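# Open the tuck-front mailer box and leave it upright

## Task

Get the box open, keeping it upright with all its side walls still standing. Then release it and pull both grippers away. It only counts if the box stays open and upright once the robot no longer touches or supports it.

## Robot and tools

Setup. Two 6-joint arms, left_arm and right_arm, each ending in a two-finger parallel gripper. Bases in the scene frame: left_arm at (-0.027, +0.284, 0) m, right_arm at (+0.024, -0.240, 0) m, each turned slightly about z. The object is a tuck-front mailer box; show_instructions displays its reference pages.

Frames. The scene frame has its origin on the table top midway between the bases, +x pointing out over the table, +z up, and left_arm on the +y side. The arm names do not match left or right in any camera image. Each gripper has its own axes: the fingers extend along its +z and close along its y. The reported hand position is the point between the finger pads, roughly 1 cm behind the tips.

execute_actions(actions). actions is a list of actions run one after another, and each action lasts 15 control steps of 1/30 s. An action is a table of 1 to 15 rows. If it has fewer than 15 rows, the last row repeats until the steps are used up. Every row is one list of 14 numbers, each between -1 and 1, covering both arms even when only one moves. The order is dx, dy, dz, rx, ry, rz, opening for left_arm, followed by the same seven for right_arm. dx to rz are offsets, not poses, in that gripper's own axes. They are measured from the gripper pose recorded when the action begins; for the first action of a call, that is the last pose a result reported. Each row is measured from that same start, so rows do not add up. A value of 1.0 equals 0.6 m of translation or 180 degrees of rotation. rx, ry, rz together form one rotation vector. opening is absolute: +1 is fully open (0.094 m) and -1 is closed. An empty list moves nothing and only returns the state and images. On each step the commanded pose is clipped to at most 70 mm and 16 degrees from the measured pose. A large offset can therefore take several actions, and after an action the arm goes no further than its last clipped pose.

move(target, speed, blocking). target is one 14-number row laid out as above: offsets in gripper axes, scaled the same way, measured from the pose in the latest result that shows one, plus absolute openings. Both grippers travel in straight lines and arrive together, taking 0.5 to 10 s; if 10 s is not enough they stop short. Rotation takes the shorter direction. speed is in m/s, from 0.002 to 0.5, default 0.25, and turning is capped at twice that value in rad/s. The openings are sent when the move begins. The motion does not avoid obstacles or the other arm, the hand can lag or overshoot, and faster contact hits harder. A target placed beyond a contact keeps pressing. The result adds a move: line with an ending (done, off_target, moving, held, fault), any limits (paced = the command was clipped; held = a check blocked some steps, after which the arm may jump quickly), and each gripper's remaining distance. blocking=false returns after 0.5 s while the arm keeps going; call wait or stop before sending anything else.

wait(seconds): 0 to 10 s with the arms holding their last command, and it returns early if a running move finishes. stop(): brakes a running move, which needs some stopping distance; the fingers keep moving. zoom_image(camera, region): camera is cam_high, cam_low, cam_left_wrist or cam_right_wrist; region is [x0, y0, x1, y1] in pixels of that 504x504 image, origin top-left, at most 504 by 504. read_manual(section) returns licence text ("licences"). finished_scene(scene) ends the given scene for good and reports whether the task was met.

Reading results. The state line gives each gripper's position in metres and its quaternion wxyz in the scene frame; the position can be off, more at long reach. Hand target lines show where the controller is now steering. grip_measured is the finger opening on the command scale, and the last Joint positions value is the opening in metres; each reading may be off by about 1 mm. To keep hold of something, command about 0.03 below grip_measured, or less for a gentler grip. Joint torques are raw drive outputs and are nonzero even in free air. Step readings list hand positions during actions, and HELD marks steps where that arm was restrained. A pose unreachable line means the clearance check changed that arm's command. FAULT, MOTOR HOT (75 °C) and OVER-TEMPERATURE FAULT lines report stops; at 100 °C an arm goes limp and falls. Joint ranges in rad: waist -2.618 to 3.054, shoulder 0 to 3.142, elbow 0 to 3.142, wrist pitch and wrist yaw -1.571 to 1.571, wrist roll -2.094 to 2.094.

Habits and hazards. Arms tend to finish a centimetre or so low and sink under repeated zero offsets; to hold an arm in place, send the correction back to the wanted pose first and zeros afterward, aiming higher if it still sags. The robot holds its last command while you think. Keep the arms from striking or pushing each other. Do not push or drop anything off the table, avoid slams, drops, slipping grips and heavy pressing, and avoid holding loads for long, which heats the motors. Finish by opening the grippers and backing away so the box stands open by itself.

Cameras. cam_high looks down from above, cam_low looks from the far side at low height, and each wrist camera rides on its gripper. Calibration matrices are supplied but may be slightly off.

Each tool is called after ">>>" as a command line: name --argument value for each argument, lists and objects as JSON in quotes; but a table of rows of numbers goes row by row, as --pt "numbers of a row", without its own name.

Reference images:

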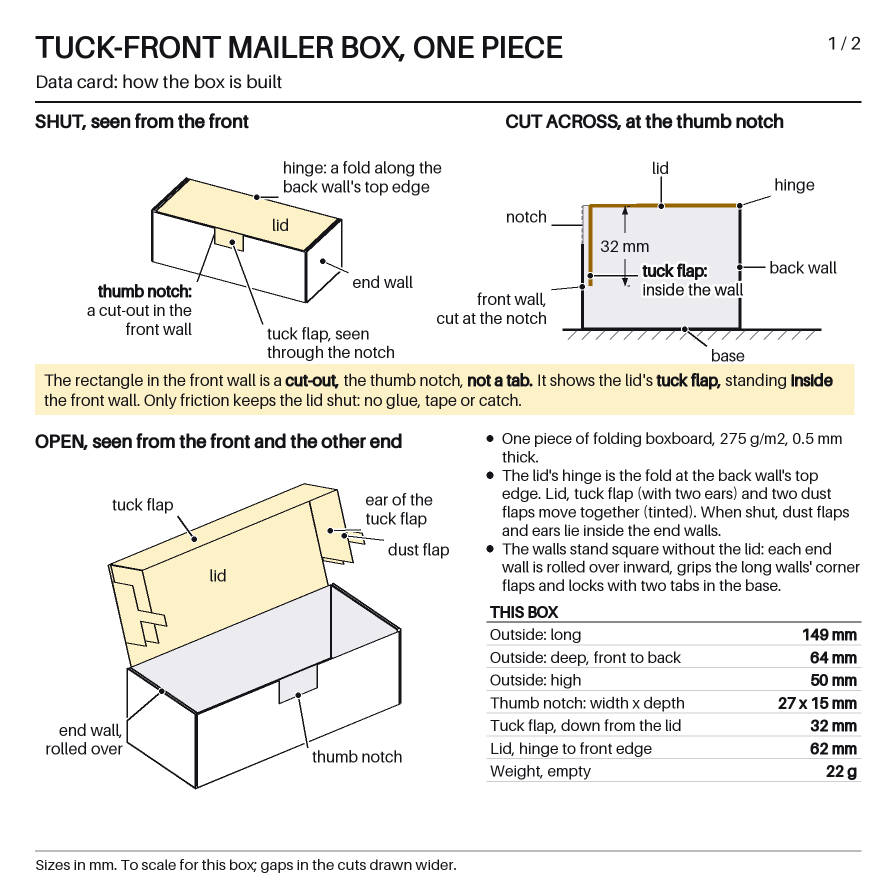

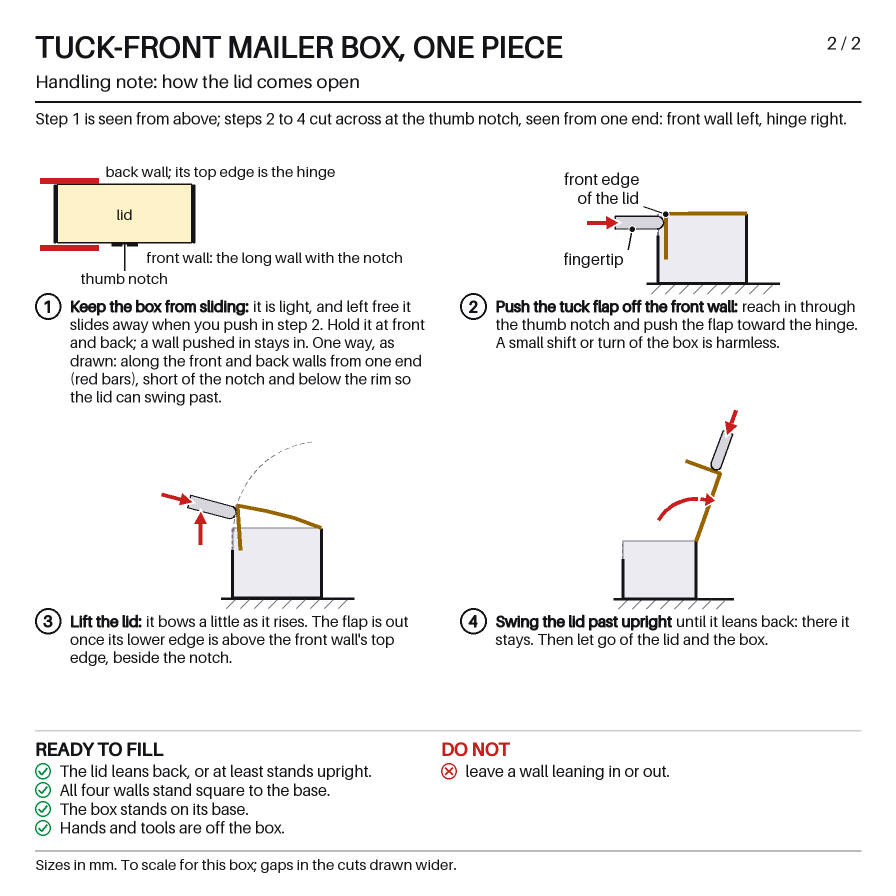

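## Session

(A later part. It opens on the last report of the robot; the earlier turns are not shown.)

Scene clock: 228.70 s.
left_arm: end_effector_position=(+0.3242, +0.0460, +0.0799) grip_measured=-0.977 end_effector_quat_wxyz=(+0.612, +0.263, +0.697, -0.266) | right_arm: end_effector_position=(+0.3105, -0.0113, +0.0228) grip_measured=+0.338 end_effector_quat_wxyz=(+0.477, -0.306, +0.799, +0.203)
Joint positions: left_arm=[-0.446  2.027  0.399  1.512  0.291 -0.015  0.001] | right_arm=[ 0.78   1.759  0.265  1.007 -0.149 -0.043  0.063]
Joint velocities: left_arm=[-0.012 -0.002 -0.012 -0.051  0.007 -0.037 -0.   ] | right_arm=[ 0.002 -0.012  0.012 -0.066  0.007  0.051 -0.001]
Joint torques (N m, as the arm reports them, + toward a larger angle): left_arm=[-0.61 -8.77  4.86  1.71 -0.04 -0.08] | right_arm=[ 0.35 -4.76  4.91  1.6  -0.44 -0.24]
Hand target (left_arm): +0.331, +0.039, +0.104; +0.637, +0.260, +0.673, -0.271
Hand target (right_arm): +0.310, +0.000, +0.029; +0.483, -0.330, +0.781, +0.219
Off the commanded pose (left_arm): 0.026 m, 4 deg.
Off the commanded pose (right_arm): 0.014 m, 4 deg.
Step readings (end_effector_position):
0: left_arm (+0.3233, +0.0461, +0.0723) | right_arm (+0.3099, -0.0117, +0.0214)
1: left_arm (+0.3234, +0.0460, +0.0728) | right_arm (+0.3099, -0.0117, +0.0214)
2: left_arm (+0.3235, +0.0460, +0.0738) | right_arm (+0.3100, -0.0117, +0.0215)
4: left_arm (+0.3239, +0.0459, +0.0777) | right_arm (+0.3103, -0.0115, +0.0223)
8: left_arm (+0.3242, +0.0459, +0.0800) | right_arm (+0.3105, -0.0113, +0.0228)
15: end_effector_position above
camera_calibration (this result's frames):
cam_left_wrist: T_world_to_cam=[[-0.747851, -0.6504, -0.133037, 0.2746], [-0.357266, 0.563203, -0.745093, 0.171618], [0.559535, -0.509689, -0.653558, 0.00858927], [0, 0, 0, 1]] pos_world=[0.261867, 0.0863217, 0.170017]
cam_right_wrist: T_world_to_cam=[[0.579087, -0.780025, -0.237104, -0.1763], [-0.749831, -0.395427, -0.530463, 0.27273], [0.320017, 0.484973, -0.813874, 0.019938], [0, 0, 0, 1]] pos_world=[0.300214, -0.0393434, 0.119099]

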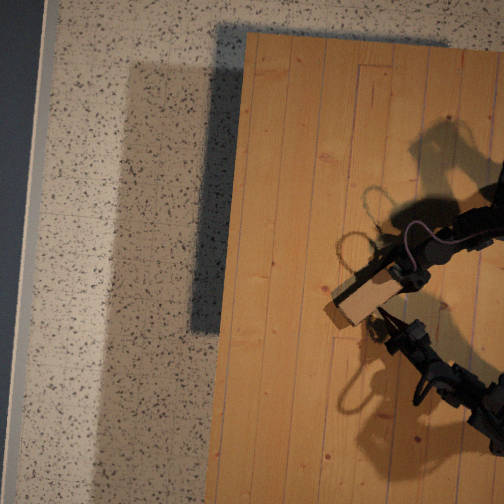

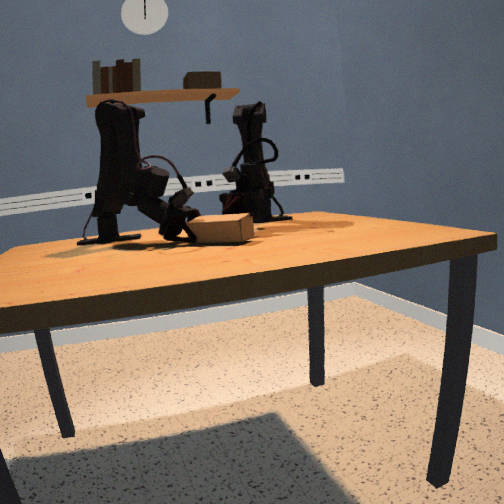

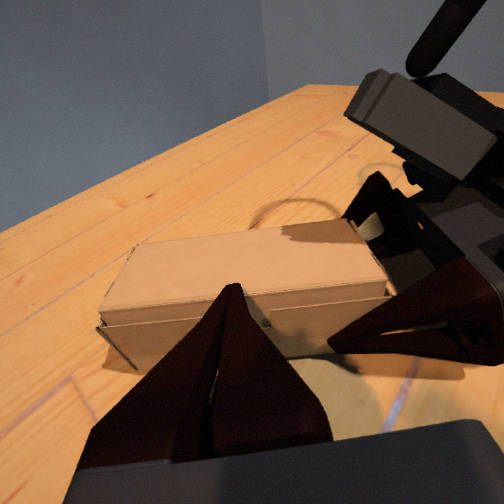

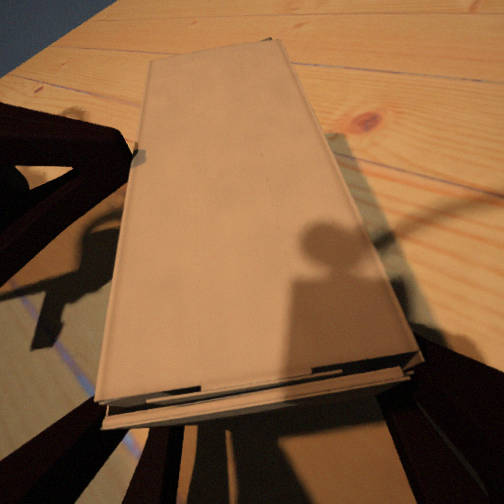

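>>> execute_actions --actions '[[[-0.02,0,-0.04,0,0.03,0,-1,0,0,0.007,0,0.004,-0.005,0.33]],[[-0.005,0,0,0,0.03,0,-1,-0.008,0,0.007,0,-0.003,0,0.33]]]'

>>> move --target '[0.02,0,0.005,0,0,-0.5,-1,-0.008,0,0.007,0,-0.003,0,0.33]' --speed 0.5

Scene clock: 245.43 s.
left_arm: end_effector_position=(+0.3031, +0.0623, +0.0851) grip_measured=-0.977 end_effector_quat_wxyz=(+0.538, +0.283, +0.756, -0.243) | right_arm: end_effector_position=(+0.3090, -0.0130, +0.0185) grip_measured=+0.338 end_effector_quat_wxyz=(+0.470, -0.309, +0.803, +0.197)
Joint positions: left_arm=[-0.427  1.66   0.36   0.975  0.308  0.036  0.001] | right_arm=[ 0.78   1.759  0.265  0.987 -0.146 -0.051  0.063]
Joint velocities: left_arm=[ 0.002 -0.012 -0.007 -0.168  0.007 -0.095  0.   ] | right_arm=[-0.002 -0.007 -0.002 -0.007 -0.022  0.081  0.001]
Joint torques (N m, as the arm reports them, + toward a larger angle): left_arm=[-0.21 -6.97  6.    1.45 -0.01  0.04] | right_arm=[ 0.28 -4.67  4.8   1.45 -0.04  0.04]
Hand target (left_arm): +0.309, +0.059, +0.098; +0.549, +0.284, +0.749, -0.241
Hand target (right_arm): +0.313, -0.009, +0.021; +0.474, -0.308, +0.801, +0.199
Off the commanded pose (left_arm): 0.014 m, 2 deg.
Off the commanded pose (right_arm): 0.006 m, 1 deg.
Step readings (end_effector_position; steps 1 to 15: 1st action; 16 to 30: 2nd action):
0: left_arm (+0.3242, +0.0460, +0.0799) | right_arm (+0.3105, -0.0113, +0.0228)
1: left_arm (+0.3225, +0.0476, +0.0793) | right_arm (+0.3108, -0.0118, +0.0225)
2: left_arm (+0.3181, +0.0513, +0.0815) | right_arm (+0.3105, -0.0121, +0.0217)
4: left_arm (+0.3126, +0.0568, +0.0963) | right_arm (+0.3096, -0.0126, +0.0198)
8: left_arm (+0.3118, +0.0586, +0.1127) | right_arm (+0.3091, -0.0130, +0.0186)
15: left_arm (+0.3084, +0.0595, +0.0945) | right_arm (+0.3090, -0.0130, +0.0185)
16: left_arm (+0.3075, +0.0601, +0.0921) | right_arm (+0.3090, -0.0130, +0.0185)
17: left_arm (+0.3059, +0.0609, +0.0911) | right_arm (+0.3090, -0.0130, +0.0185)
19: left_arm (+0.3049, +0.0614, +0.0959) | right_arm (+0.3090, -0.0130, +0.0185)
23: left_arm (+0.3064, +0.0606, +0.0980) | right_arm (+0.3090, -0.0130, +0.0185)
30: end_effector_position above
camera_calibration (this result's frames):
cam_left_wrist: T_world_to_cam=[[-0.770524, -0.629867, -0.0977731, 0.272752], [-0.456368, 0.652231, -0.605246, 0.171339], [0.444995, -0.421736, -0.790011, 0.0729452], [0, 0, 0, 1]] pos_world=[0.255895, 0.0908081, 0.187998]
cam_right_wrist: T_world_to_cam=[[0.577293, -0.783646, -0.229414, -0.177448], [-0.754885, -0.405107, -0.515788, 0.269829], [0.311258, 0.470942, -0.825428, 0.0205321], [0, 0, 0, 1]] pos_world=[0.299738, -0.0394164, 0.115413]

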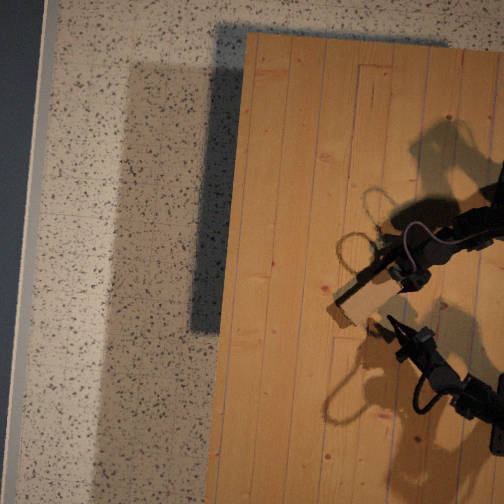

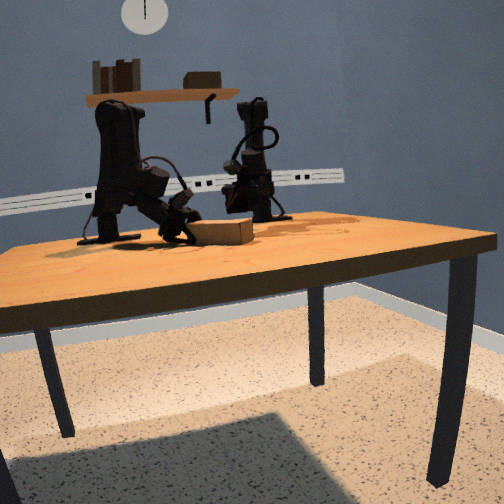

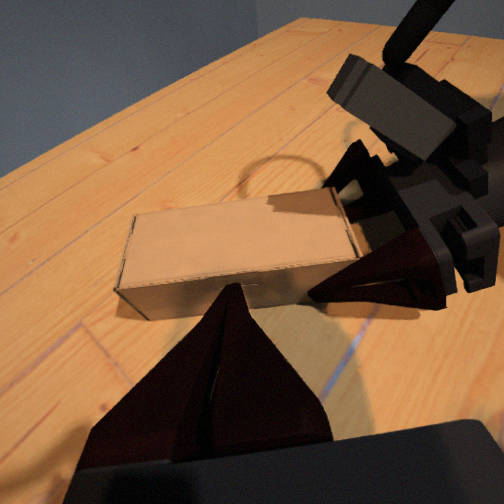

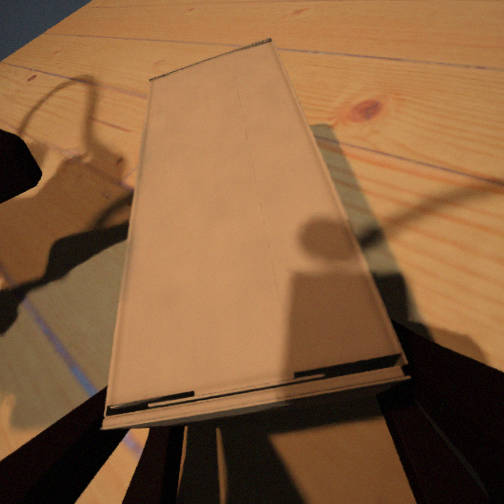

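Scene clock: 247.77 s.
left_arm: end_effector_position=(+0.3052, +0.0613, +0.0756) grip_measured=-0.977 end_effector_quat_wxyz=(+0.209, -0.334, +0.735, -0.551) | right_arm: end_effector_position=(+0.3090, -0.0130, +0.0185) grip_measured=+0.338 end_effector_quat_wxyz=(+0.470, -0.309, +0.803, +0.197)
Joint positions: left_arm=[-0.427  1.722  0.36   1.036  0.308 -1.533  0.001] | right_arm=[ 0.78   1.759  0.265  0.987 -0.146 -0.051  0.063]
Joint velocities: left_arm=[ 0.002 -0.007 -0.017  0.007 -0.037  0.037  0.001] | right_arm=[ 0.002 -0.017  0.017 -0.007  0.051  0.051 -0.001]
Joint torques (N m, as the arm reports them, + toward a larger angle): left_arm=[-0.1  -4.52  2.98  1.82  0.04 -0.02] | right_arm=[ 0.36 -4.58  4.94  1.44  0.    0.04]
Hand target (left_arm): +0.302, +0.062, +0.073; +0.209, -0.335, +0.735, -0.552
Hand target (right_arm): +0.313, -0.009, +0.021; +0.474, -0.308, +0.801, +0.199
Off the commanded pose (left_arm): 0.004 m, 0 deg.
Off the commanded pose (right_arm): 0.006 m, 1 deg.
move: done
camera_calibration (this result's frames):
cam_left_wrist: T_world_to_cam=[[0.0786769, -0.256029, 0.963462, -0.089592], [-0.984837, -0.169856, 0.0352849, 0.33045], [0.154616, -0.951629, -0.265511, 0.145583], [0, 0, 0, 1]] pos_world=[0.309979, 0.171732, 0.113313]
cam_right_wrist: T_world_to_cam=[[0.577293, -0.783646, -0.229414, -0.177448], [-0.754885, -0.405107, -0.515788, 0.269829], [0.311258, 0.470942, -0.825428, 0.0205321], [0, 0, 0, 1]] pos_world=[0.299738, -0.0394164, 0.115413]

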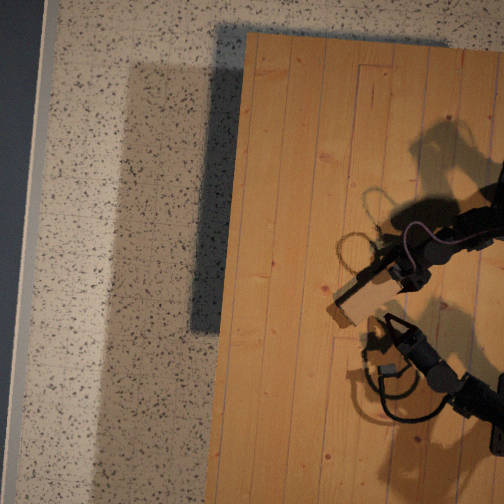

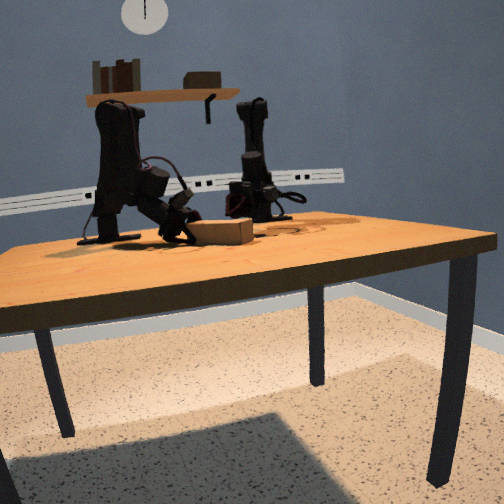

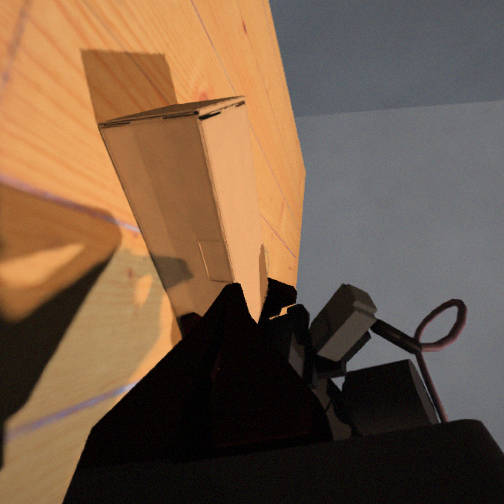

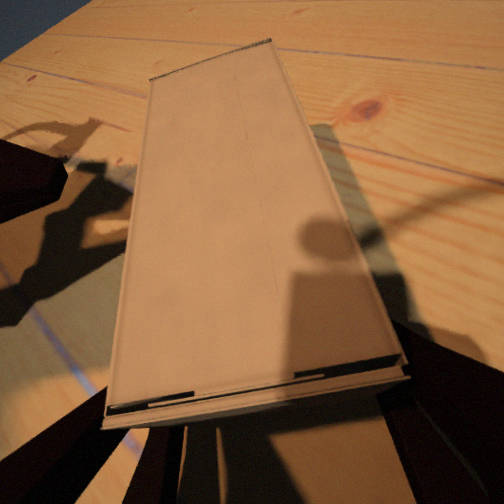

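>>> move --target '[0,0.015,0.037,0.01,0,0,-1,-0.008,0,0.007,0,-0.003,0,0.33]' --speed 0.04

Scene clock: 259.70 s.
left_arm: end_effector_position=(+0.3102, +0.0551, +0.0503) grip_measured=-0.977 end_effector_quat_wxyz=(+0.204, -0.341, +0.735, -0.550) | right_arm: end_effector_position=(+0.3090, -0.0130, +0.0185) grip_measured=+0.338 end_effector_quat_wxyz=(+0.470, -0.309, +0.803, +0.197)
Joint positions: left_arm=[-0.441  1.886  0.378  1.176  0.294 -1.551  0.001] | right_arm=[ 0.78   1.759  0.265  0.987 -0.146 -0.051  0.063]
Joint velocities: left_arm=[-0.007  0.002 -0.002  0.051 -0.066 -0.022  0.001] | right_arm=[ 0.002 -0.012  0.032  0.037 -0.081 -0.007  0.001]
Joint torques (N m, as the arm reports them, + toward a larger angle): left_arm=[-0.78 -5.16  5.03  1.8  -0.02 -0.01] | right_arm=[ 0.36 -4.69  4.86  1.46 -0.01  0.02]
Hand target (left_arm): +0.317, +0.048, +0.060; +0.214, -0.331, +0.727, -0.563
Hand target (right_arm): +0.313, -0.009, +0.021; +0.474, -0.308, +0.801, +0.199
Off the commanded pose (left_arm): 0.015 m, 2 deg.
Off the commanded pose (right_arm): 0.006 m, 1 deg.
move: off_target (left_arm)
camera_calibration (this result's frames):
cam_left_wrist: T_world_to_cam=[[0.0950407, -0.250606, 0.963413, -0.0724835], [-0.98339, -0.173971, 0.0517576, 0.334129], [0.154635, -0.952329, -0.262978, 0.132075], [0, 0, 0, 1]] pos_world=[0.315044, 0.165742, 0.0872706]
cam_right_wrist: T_world_to_cam=[[0.577293, -0.783646, -0.229414, -0.177448], [-0.754885, -0.405107, -0.515788, 0.269829], [0.311258, 0.470942, -0.825428, 0.0205321], [0, 0, 0, 1]] pos_world=[0.299738, -0.0394164, 0.115413]

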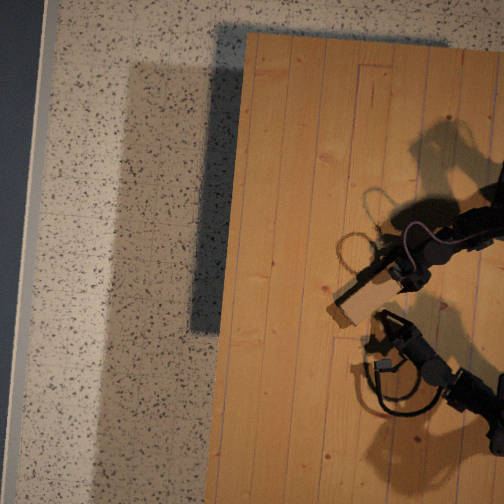

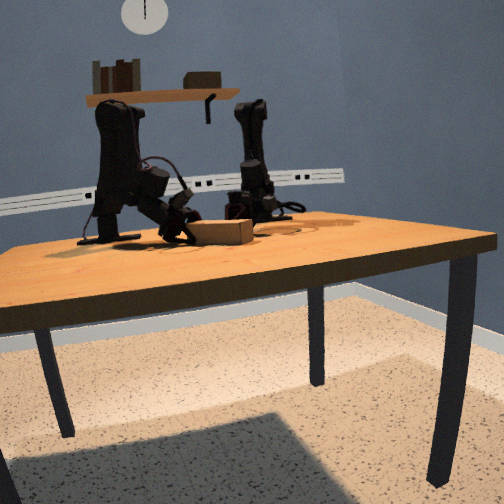

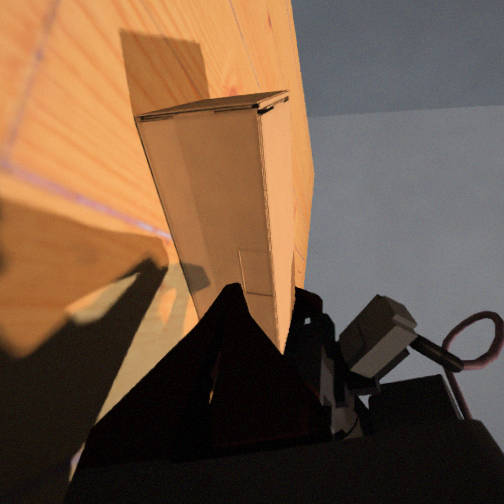

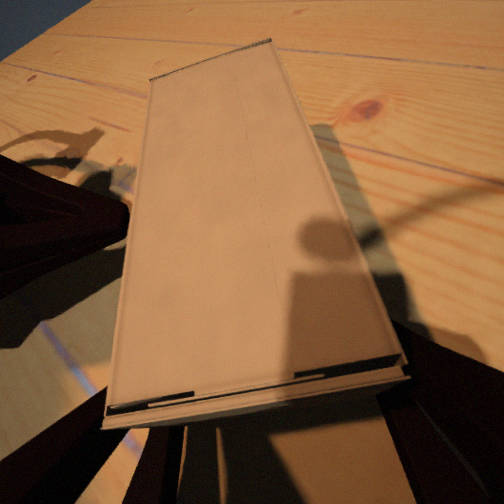

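Slightly low; elbow step forward and up.

>>> execute_actions --actions '[[[-0.002,-0.04,0.016,0.022,0,0,-1,-0.008,0,0.007,0,-0.003,0,0.33]]]'

>>> zoom_image --camera "cam_left_wrist" --region '[180,220,310,350]'

Scene clock: 265.33 s.
left_arm: end_effector_position=(+0.3168, +0.0518, +0.0586) grip_measured=-0.977 end_effector_quat_wxyz=(+0.205, -0.343, +0.725, -0.562) | right_arm: end_effector_position=(+0.3090, -0.0130, +0.0185) grip_measured=+0.338 end_effector_quat_wxyz=(+0.470, -0.309, +0.803, +0.197)
Joint positions: left_arm=[-0.441  1.886  0.4    1.184  0.294 -1.574  0.001] | right_arm=[ 0.78   1.759  0.265  0.987 -0.146 -0.051  0.063]
Joint velocities: left_arm=[ 0.002 -0.027 -0.027  0.066  0.007  0.081 -0.   ] | right_arm=[-0.007 -0.042  0.007 -0.007 -0.022  0.007 -0.   ]
Joint torques (N m, as the arm reports them, + toward a larger angle): left_arm=[-0.58 -5.75  5.07  1.81 -0.01 -0.01] | right_arm=[ 0.33 -4.75  4.85  1.47 -0.03  0.03]
Hand target (left_arm): +0.323, +0.046, +0.070; +0.215, -0.334, +0.715, -0.575
Hand target (right_arm): +0.313, -0.009, +0.021; +0.474, -0.308, +0.801, +0.199
Off the commanded pose (left_arm): 0.015 m, 3 deg.
Off the commanded pose (right_arm): 0.006 m, 1 deg.
Step readings (end_effector_position):
0: left_arm (+0.3103, +0.0551, +0.0505) | right_arm (+0.3090, -0.0130, +0.0185)
1: left_arm (+0.3108, +0.0548, +0.0511) | right_arm (+0.3090, -0.0130, +0.0185)
2: left_arm (+0.3119, +0.0543, +0.0523) | right_arm (+0.3090, -0.0130, +0.0185)
4: left_arm (+0.3146, +0.0529, +0.0555) | right_arm (+0.3090, -0.0130, +0.0185)
8: left_arm (+0.3168, +0.0518, +0.0586) | right_arm (+0.3090, -0.0130, +0.0185)
15: end_effector_position above
camera_calibration (this result's frames):
cam_left_wrist: T_world_to_cam=[[0.0865835, -0.222283, 0.97113, -0.0812017], [-0.982632, -0.179646, 0.0464896, 0.340013], [0.164126, -0.958289, -0.233977, 0.125679], [0, 0, 0, 1]] pos_world=[0.320511, 0.163469, 0.0924563]
cam_right_wrist: T_world_to_cam=[[0.577293, -0.783646, -0.229414, -0.177448], [-0.754885, -0.405107, -0.515788, 0.269829], [0.311258, 0.470942, -0.825428, 0.0205321], [0, 0, 0, 1]] pos_world=[0.299738, -0.0394164, 0.115413]

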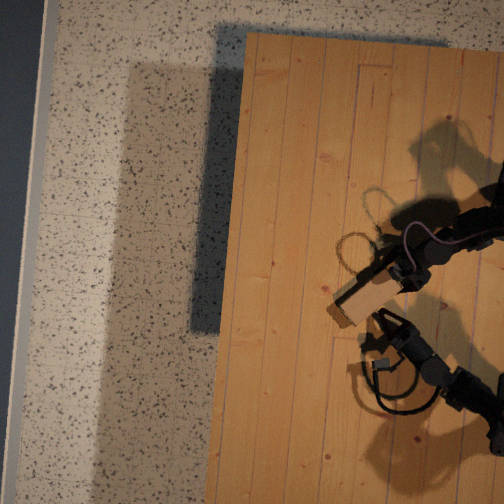

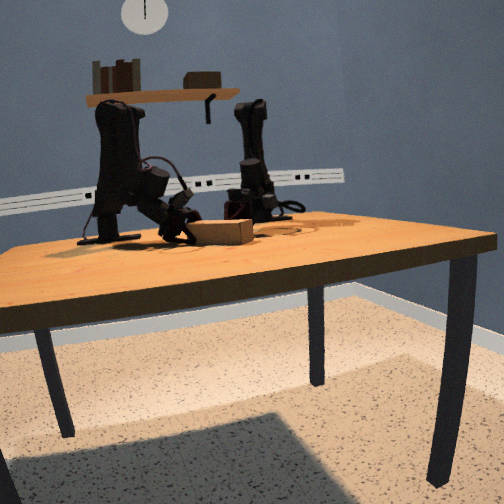

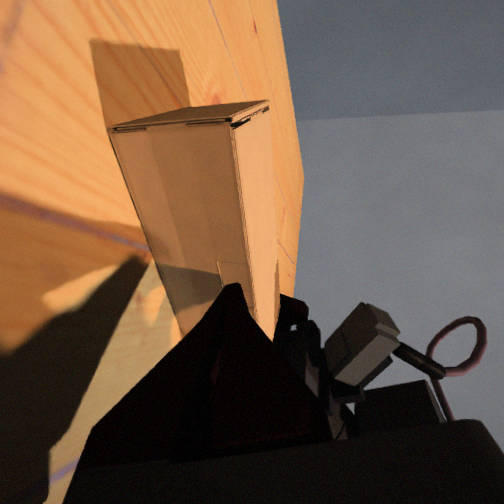

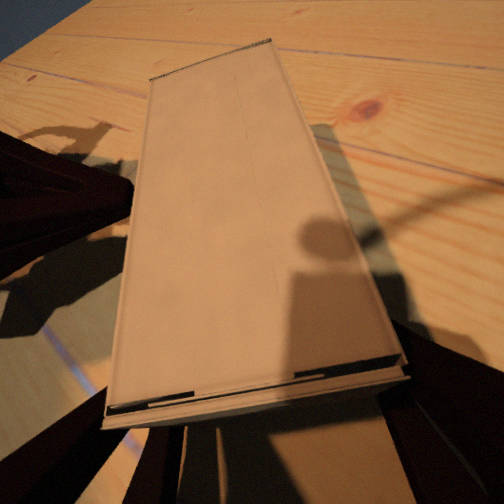

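Region (180, 220, 310, 350) of cam_left_wrist's 504x504 image, scaled by 3.877, with more detail than that image has.

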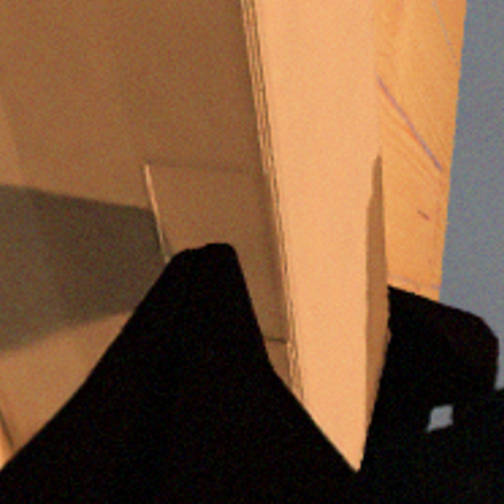

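Good height. Bring box onto the tip, then push.

>>> execute_actions --actions '[[[0,-0.015,0.008,0.01,0,0,-1,-0.008,0.024,0.007,-0.025,-0.003,-0.012,0.33]],[[0,-0.022,0.024,0.01,0,0,-1,-0.008,0.022,0.007,-0.023,-0.003,-0.014,0.33]]]'

>>> zoom_image --camera "cam_left_wrist" --region '[180,220,310,350]'

Scene clock: 272.40 s.
left_arm: end_effector_position=(+0.3192, +0.0490, +0.0540) grip_measured=-0.977 end_effector_quat_wxyz=(+0.194, -0.354, +0.724, -0.560) | right_arm: end_effector_position=(+0.3067, -0.0107, +0.0186) grip_measured=+0.338 end_effector_quat_wxyz=(+0.470, -0.325, +0.796, +0.199)
Joint positions: left_arm=[-0.445  1.905  0.418  1.171  0.291 -1.598  0.001] | right_arm=[ 0.778  1.759  0.265  0.987 -0.167 -0.078  0.063]
Joint velocities: left_arm=[-0.007 -0.007 -0.007 -0.007  0.007 -0.066 -0.001] | right_arm=[-0.002 -0.007  0.007  0.051  0.051 -0.066 -0.   ]
Joint torques (N m, as the arm reports them, + toward a larger angle): left_arm=[-0.83 -5.83  6.01  1.69 -0.07 -0.02] | right_arm=[ 0.69 -4.9   4.96  1.42 -0.62 -0.2 ]
Hand target (left_arm): +0.329, +0.041, +0.067; +0.207, -0.344, +0.714, -0.574
Hand target (right_arm): +0.301, +0.003, +0.022; +0.465, -0.353, +0.780, +0.224
Off the commanded pose (left_arm): 0.019 m, 3 deg.
Off the commanded pose (right_arm): 0.016 m, 5 deg.
Step readings (end_effector_position; steps 1 to 15: 1st action; 16 to 30: 2nd action):
0: left_arm (+0.3168, +0.0518, +0.0586) | right_arm (+0.3090, -0.0130, +0.0185)
1: left_arm (+0.3168, +0.0518, +0.0586) | right_arm (+0.3082, -0.0121, +0.0186)
2: left_arm (+0.3168, +0.0518, +0.0586) | right_arm (+0.3068, -0.0107, +0.0187)
4: left_arm (+0.3168, +0.0518, +0.0586) | right_arm (+0.3061, -0.0099, +0.0187)
8: left_arm (+0.3168, +0.0518, +0.0586) | right_arm (+0.3060, -0.0099, +0.0187)
15: left_arm (+0.3168, +0.0518, +0.0586) | right_arm (+0.3060, -0.0099, +0.0187)
16: left_arm (+0.3172, +0.0512, +0.0586) | right_arm (+0.3059, -0.0097, +0.0187)
17: left_arm (+0.3183, +0.0502, +0.0584) | right_arm (+0.3058, -0.0096, +0.0187)
19: left_arm (+0.3196, +0.0490, +0.0569) | right_arm (+0.3067, -0.0106, +0.0186)
23: left_arm (+0.3194, +0.0490, +0.0543) | right_arm (+0.3067, -0.0107, +0.0186)
30: end_effector_position above
camera_calibration (this result's frames):
cam_left_wrist: T_world_to_cam=[[0.114265, -0.212275, 0.970507, -0.0868685], [-0.980058, -0.183951, 0.0751542, 0.339969], [0.162572, -0.95974, -0.229061, 0.121854], [0, 0, 0, 1]] pos_world=[0.323305, 0.161046, 0.0866685]
cam_right_wrist: T_world_to_cam=[[0.603141, -0.76776, -0.216251, -0.182284], [-0.736787, -0.432407, -0.519778, 0.26335], [0.305556, 0.47283, -0.826479, 0.0220339], [0, 0, 0, 1]] pos_world=[0.297244, -0.0364945, 0.115675]

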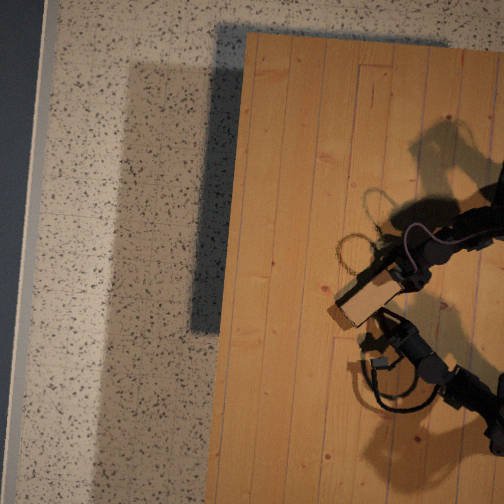

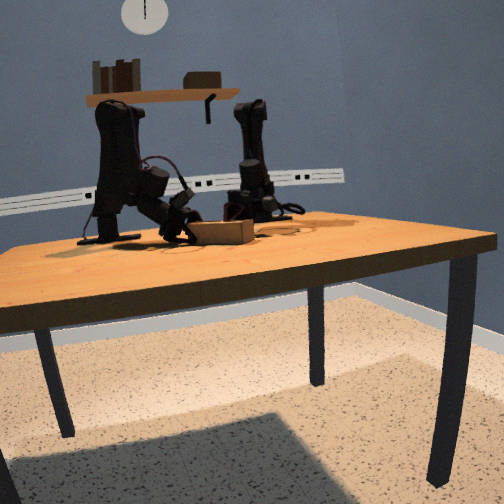

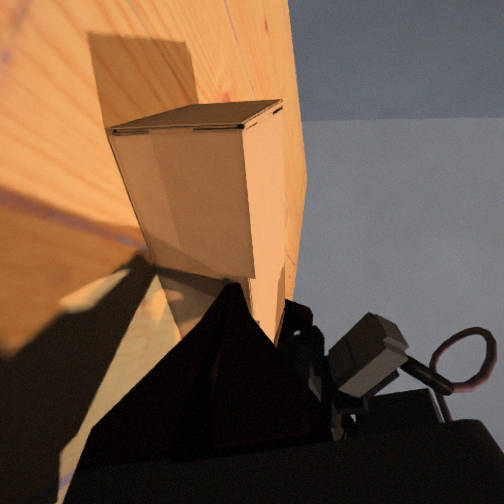

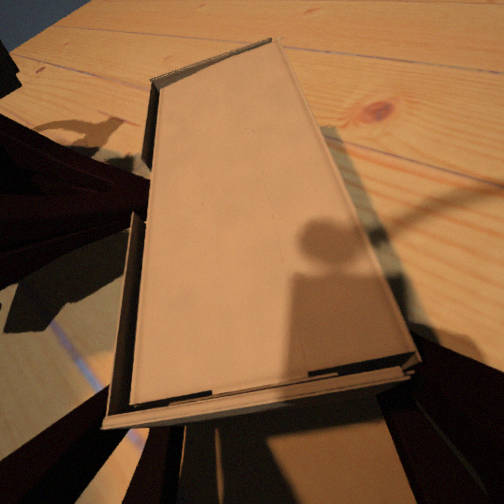

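Region (180, 220, 310, 350) of cam_left_wrist's 504x504 image, scaled by 3.877, with more detail than that image has.

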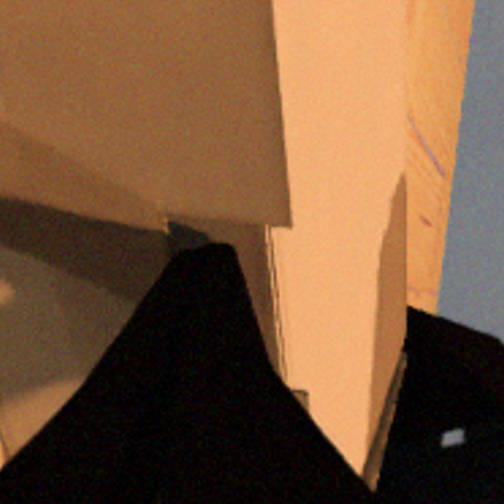

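Well engaged. Lift.

>>> execute_actions --actions '[[[0,-0.06,0.004,0.03,0.004,0.008,-1,-0.008,0.022,0.007,-0.023,-0.003,-0.014,0.33]],[[0,-0.06,0.006,0.03,0.004,0.008,-1,-0.008,0.022,0.007,-0.023,-0.003,-0.014,0.33]]]'

Scene clock: 280.23 s.
left_arm: end_effector_position=(+0.3195, +0.0485, +0.0585) grip_measured=-0.977 end_effector_quat_wxyz=(+0.196, -0.352, +0.722, -0.563) | right_arm: end_effector_position=(+0.3073, -0.0114, +0.0186) grip_measured=+0.338 end_effector_quat_wxyz=(+0.471, -0.328, +0.795, +0.195)
Joint positions: left_arm=[-0.445  1.891  0.418  1.168  0.293 -1.599  0.001] | right_arm=[ 0.778  1.759  0.265  0.987 -0.162 -0.09   0.063]
Joint velocities: left_arm=[ 0.012 -0.002  0.027  0.007  0.051  0.095 -0.   ] | right_arm=[-0.002  0.007 -0.007  0.022 -0.037  0.037  0.001]
Joint torques (N m, as the arm reports them, + toward a larger angle): left_arm=[ 0.39 -9.14  5.76  1.82  0.18 -0.03] | right_arm=[ 0.61 -4.94  4.8   1.41 -0.58 -0.29]
Hand target (left_arm): +0.331, +0.042, +0.092; +0.215, -0.328, +0.700, -0.597
Hand target (right_arm): +0.302, +0.002, +0.021; +0.468, -0.359, +0.778, +0.215
Off the commanded pose (left_arm): 0.036 m, 6 deg.
Off the commanded pose (right_arm): 0.015 m, 5 deg.
Step readings (end_effector_position; steps 1 to 15: 1st action; 16 to 30: 2nd action):
0: left_arm (+0.3192, +0.0490, +0.0540) | right_arm (+0.3067, -0.0107, +0.0186)
1: left_arm (+0.3191, +0.0488, +0.0544) | right_arm (+0.3067, -0.0107, +0.0186)
2: left_arm (+0.3192, +0.0487, +0.0553) | right_arm (+0.3067, -0.0107, +0.0186)
4: left_arm (+0.3195, +0.0485, +0.0577) | right_arm (+0.3071, -0.0111, +0.0186)
8: left_arm (+0.3196, +0.0484, +0.0589) | right_arm (+0.3072, -0.0113, +0.0186)
15: left_arm (+0.3196, +0.0484, +0.0588) | right_arm (+0.3072, -0.0113, +0.0186)
16: left_arm (+0.3196, +0.0484, +0.0588) | right_arm (+0.3073, -0.0113, +0.0186)
17: left_arm (+0.3196, +0.0485, +0.0587) | right_arm (+0.3073, -0.0113, +0.0186)
19: left_arm (+0.3196, +0.0485, +0.0586) | right_arm (+0.3073, -0.0114, +0.0186)
23: left_arm (+0.3195, +0.0485, +0.0585) | right_arm (+0.3073, -0.0114, +0.0186)
30: end_effector_position above
camera_calibration (this result's frames):
cam_left_wrist: T_world_to_cam=[[0.106401, -0.206761, 0.972589, -0.0892847], [-0.980888, -0.182079, 0.0686007, 0.340371], [0.162904, -0.9613, -0.222183, 0.121921], [0, 0, 0, 1]] pos_world=[0.323504, 0.160716, 0.0905764]
cam_right_wrist: T_world_to_cam=[[0.605806, -0.768974, -0.204151, -0.184215], [-0.731879, -0.43799, -0.522033, 0.261941], [0.312014, 0.465665, -0.828133, 0.0200655], [0, 0, 0, 1]] pos_world=[0.297047, -0.0362724, 0.115751]

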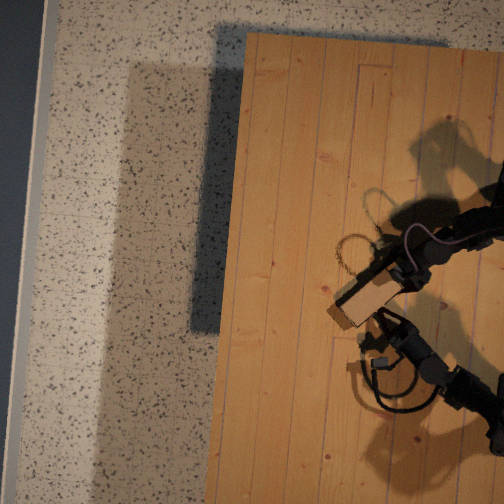

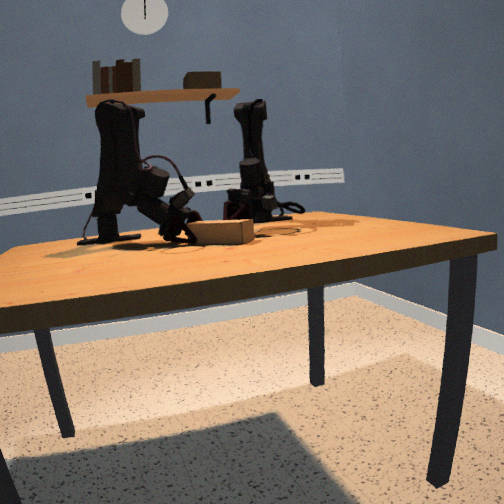

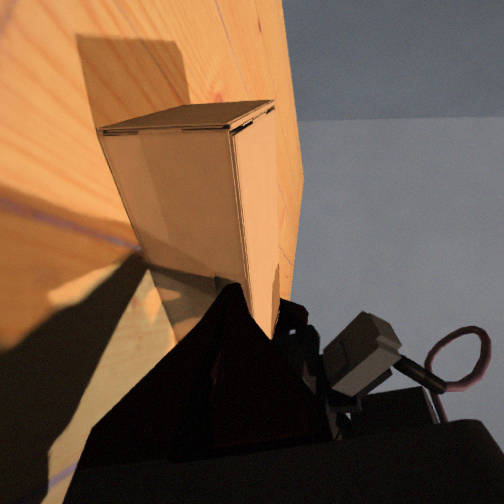

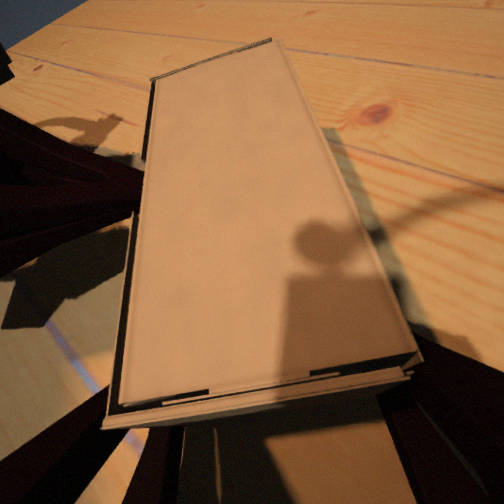

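>>> execute_actions --actions '[[[0.003,-0.078,0.004,0.04,0,0.01,-1,-0.008,0.026,0.007,-0.027,-0.003,-0.014,0.33]]]'

>>> execute_actions --actions '[[[0.003,-0.078,0.008,0.04,0,0.01,-1,-0.008,0.026,0.007,-0.027,-0.003,-0.014,0.33]]]'

Scene clock: 286.50 s.
left_arm: end_effector_position=(+0.3208, +0.0479, +0.0692) grip_measured=-0.977 end_effector_quat_wxyz=(+0.200, -0.349, +0.714, -0.572) | right_arm: end_effector_position=(+0.3080, -0.0121, +0.0185) grip_measured=+0.338 end_effector_quat_wxyz=(+0.472, -0.328, +0.795, +0.193)
Joint positions: left_arm=[-0.445  1.863  0.418  1.164  0.293 -1.607  0.001] | right_arm=[ 0.776  1.759  0.265  0.987 -0.161 -0.091  0.063]
Joint velocities: left_arm=[-0.012 -0.017 -0.032  0.022  0.037 -0.037  0.   ] | right_arm=[-0.007 -0.002 -0.012  0.022 -0.037 -0.081 -0.   ]
Joint torques (N m, as the arm reports them, + toward a larger angle): left_arm=[-0.56 -8.44  5.86  1.99 -0.05 -0.02] | right_arm=[ 0.85 -4.94  4.76  1.39 -0.69 -0.3 ]
Hand target (left_arm): +0.332, +0.040, +0.103; +0.225, -0.327, +0.690, -0.605
Hand target (right_arm): +0.300, +0.003, +0.021; +0.467, -0.363, +0.776, +0.219
Off the commanded pose (left_arm): 0.037 m, 6 deg.
Off the commanded pose (right_arm): 0.018 m, 6 deg.
Step readings (end_effector_position):
0: left_arm (+0.3195, +0.0485, +0.0584) | right_arm (+0.3073, -0.0114, +0.0186)
1: left_arm (+0.3197, +0.0485, +0.0594) | right_arm (+0.3073, -0.0114, +0.0186)
2: left_arm (+0.3199, +0.0485, +0.0614) | right_arm (+0.3073, -0.0114, +0.0186)
4: left_arm (+0.3205, +0.0480, +0.0668) | right_arm (+0.3080, -0.0121, +0.0185)
8: left_arm (+0.3208, +0.0479, +0.0692) | right_arm (+0.3080, -0.0121, +0.0185)
15: end_effector_position above
camera_calibration (this result's frames):
cam_left_wrist: T_world_to_cam=[[0.0900034, -0.189844, 0.97768, -0.0958002], [-0.981485, -0.18356, 0.0547102, 0.341989], [0.169076, -0.964502, -0.20285, 0.120368], [0, 0, 0, 1]] pos_world=[0.323928, 0.160683, 0.0993683]
cam_right_wrist: T_world_to_cam=[[0.604339, -0.770747, -0.201799, -0.184777], [-0.732063, -0.437229, -0.522412, 0.262131], [0.314415, 0.463443, -0.82847, 0.0194401], [0, 0, 0, 1]] pos_world=[0.297453, -0.0368148, 0.115758]

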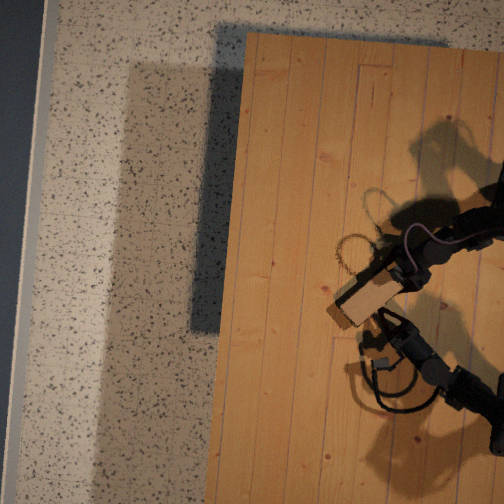

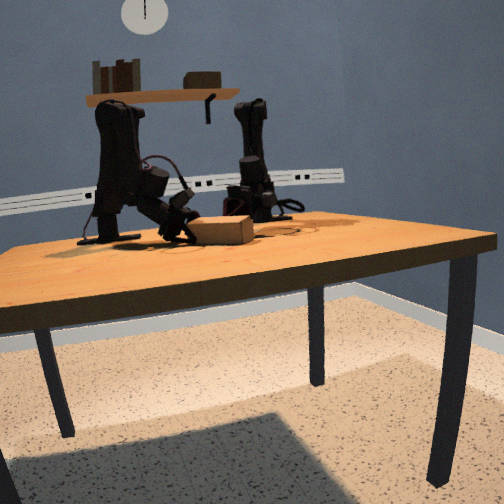

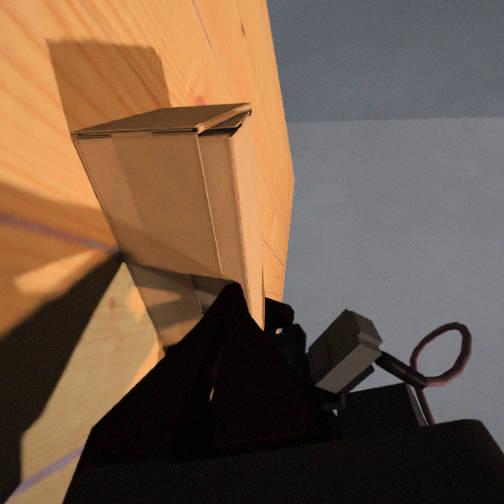

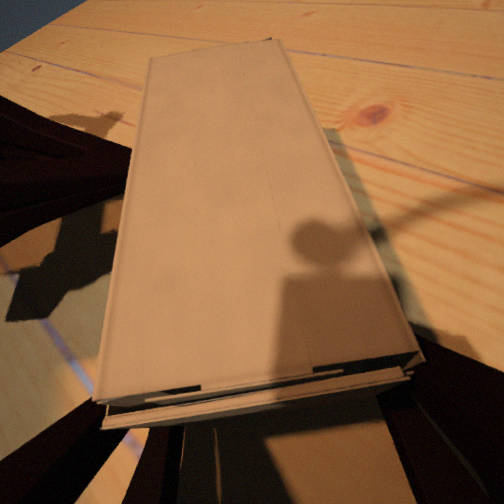

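Scene clock: 287.00 s.
left_arm: end_effector_position=(+0.3218, +0.0480, +0.0766) grip_measured=-0.977 end_effector_quat_wxyz=(+0.202, -0.350, +0.709, -0.578) | right_arm: end_effector_position=(+0.3077, -0.0118, +0.0186) grip_measured=+0.338 end_effector_quat_wxyz=(+0.472, -0.330, +0.795, +0.193)
Joint positions: left_arm=[-0.445  1.842  0.418  1.161  0.29  -1.616  0.001] | right_arm=[ 0.776  1.759  0.265  0.987 -0.163 -0.095  0.063]
Joint velocities: left_arm=[ 0.002 -0.002  0.007 -0.066 -0.022 -0.037 -0.   ] | right_arm=[ 0.007 -0.007  0.012 -0.051  0.007 -0.051 -0.001]
Joint torques (N m, as the arm reports them, + toward a larger angle): left_arm=[-0.68 -8.37  6.39  2.01 -0.05 -0.02] | right_arm=[ 0.68 -4.83  4.87  1.38 -0.67 -0.29]
Hand target (left_arm): +0.333, +0.039, +0.113; +0.229, -0.325, +0.682, -0.613
Hand target (right_arm): +0.301, +0.002, +0.021; +0.467, -0.363, +0.777, +0.217
Off the commanded pose (left_arm): 0.040 m, 7 deg.
Off the commanded pose (right_arm): 0.016 m, 5 deg.
Step readings (end_effector_position):
0: left_arm (+0.3208, +0.0479, +0.0692) | right_arm (+0.3080, -0.0121, +0.0185)
1: left_arm (+0.3209, +0.0479, +0.0698) | right_arm (+0.3080, -0.0121, +0.0185)
2: left_arm (+0.3209, +0.0480, +0.0707) | right_arm (+0.3080, -0.0121, +0.0185)
4: left_arm (+0.3214, +0.0479, +0.0742) | right_arm (+0.3079, -0.0120, +0.0185)
8: left_arm (+0.3218, +0.0480, +0.0766) | right_arm (+0.3077, -0.0118, +0.0186)
15: end_effector_position above
camera_calibration (this result's frames):
cam_left_wrist: T_world_to_cam=[[0.0811439, -0.176317, 0.980983, -0.101222], [-0.981031, -0.187976, 0.047362, 0.343237], [0.176051, -0.966218, -0.188225, 0.118471], [0, 0, 0, 1]] pos_world=[0.324083, 0.161142, 0.10534]
cam_right_wrist: T_world_to_cam=[[0.60726, -0.768846, -0.20028, -0.185278], [-0.729885, -0.440274, -0.522902, 0.261382], [0.313853, 0.463718, -0.82853, 0.0195903], [0, 0, 0, 1]] pos_world=[0.297142, -0.0364548, 0.115801]

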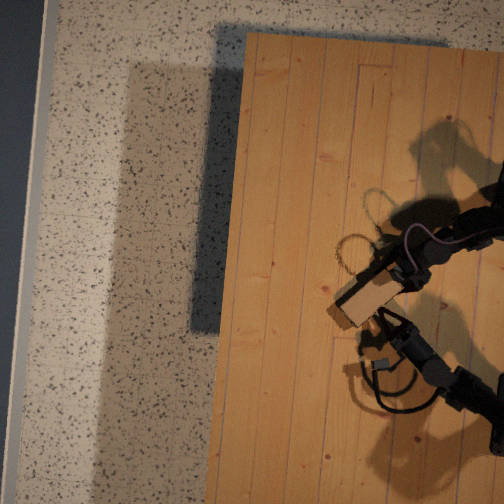

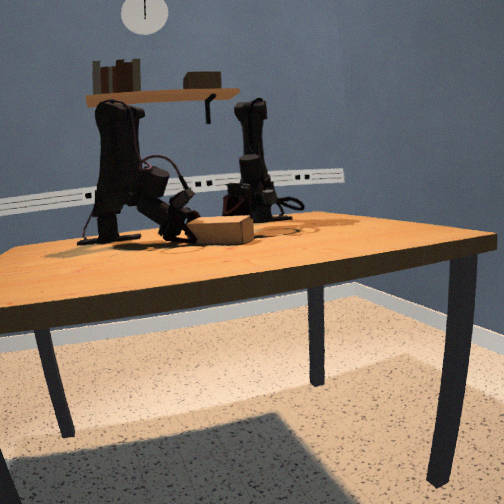

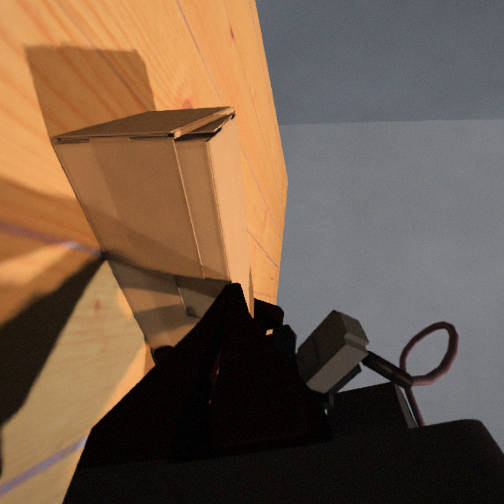

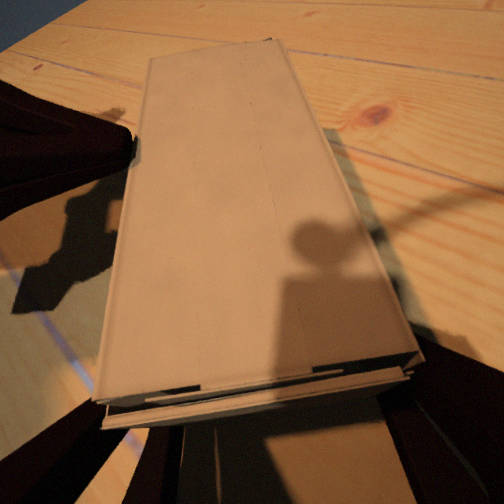

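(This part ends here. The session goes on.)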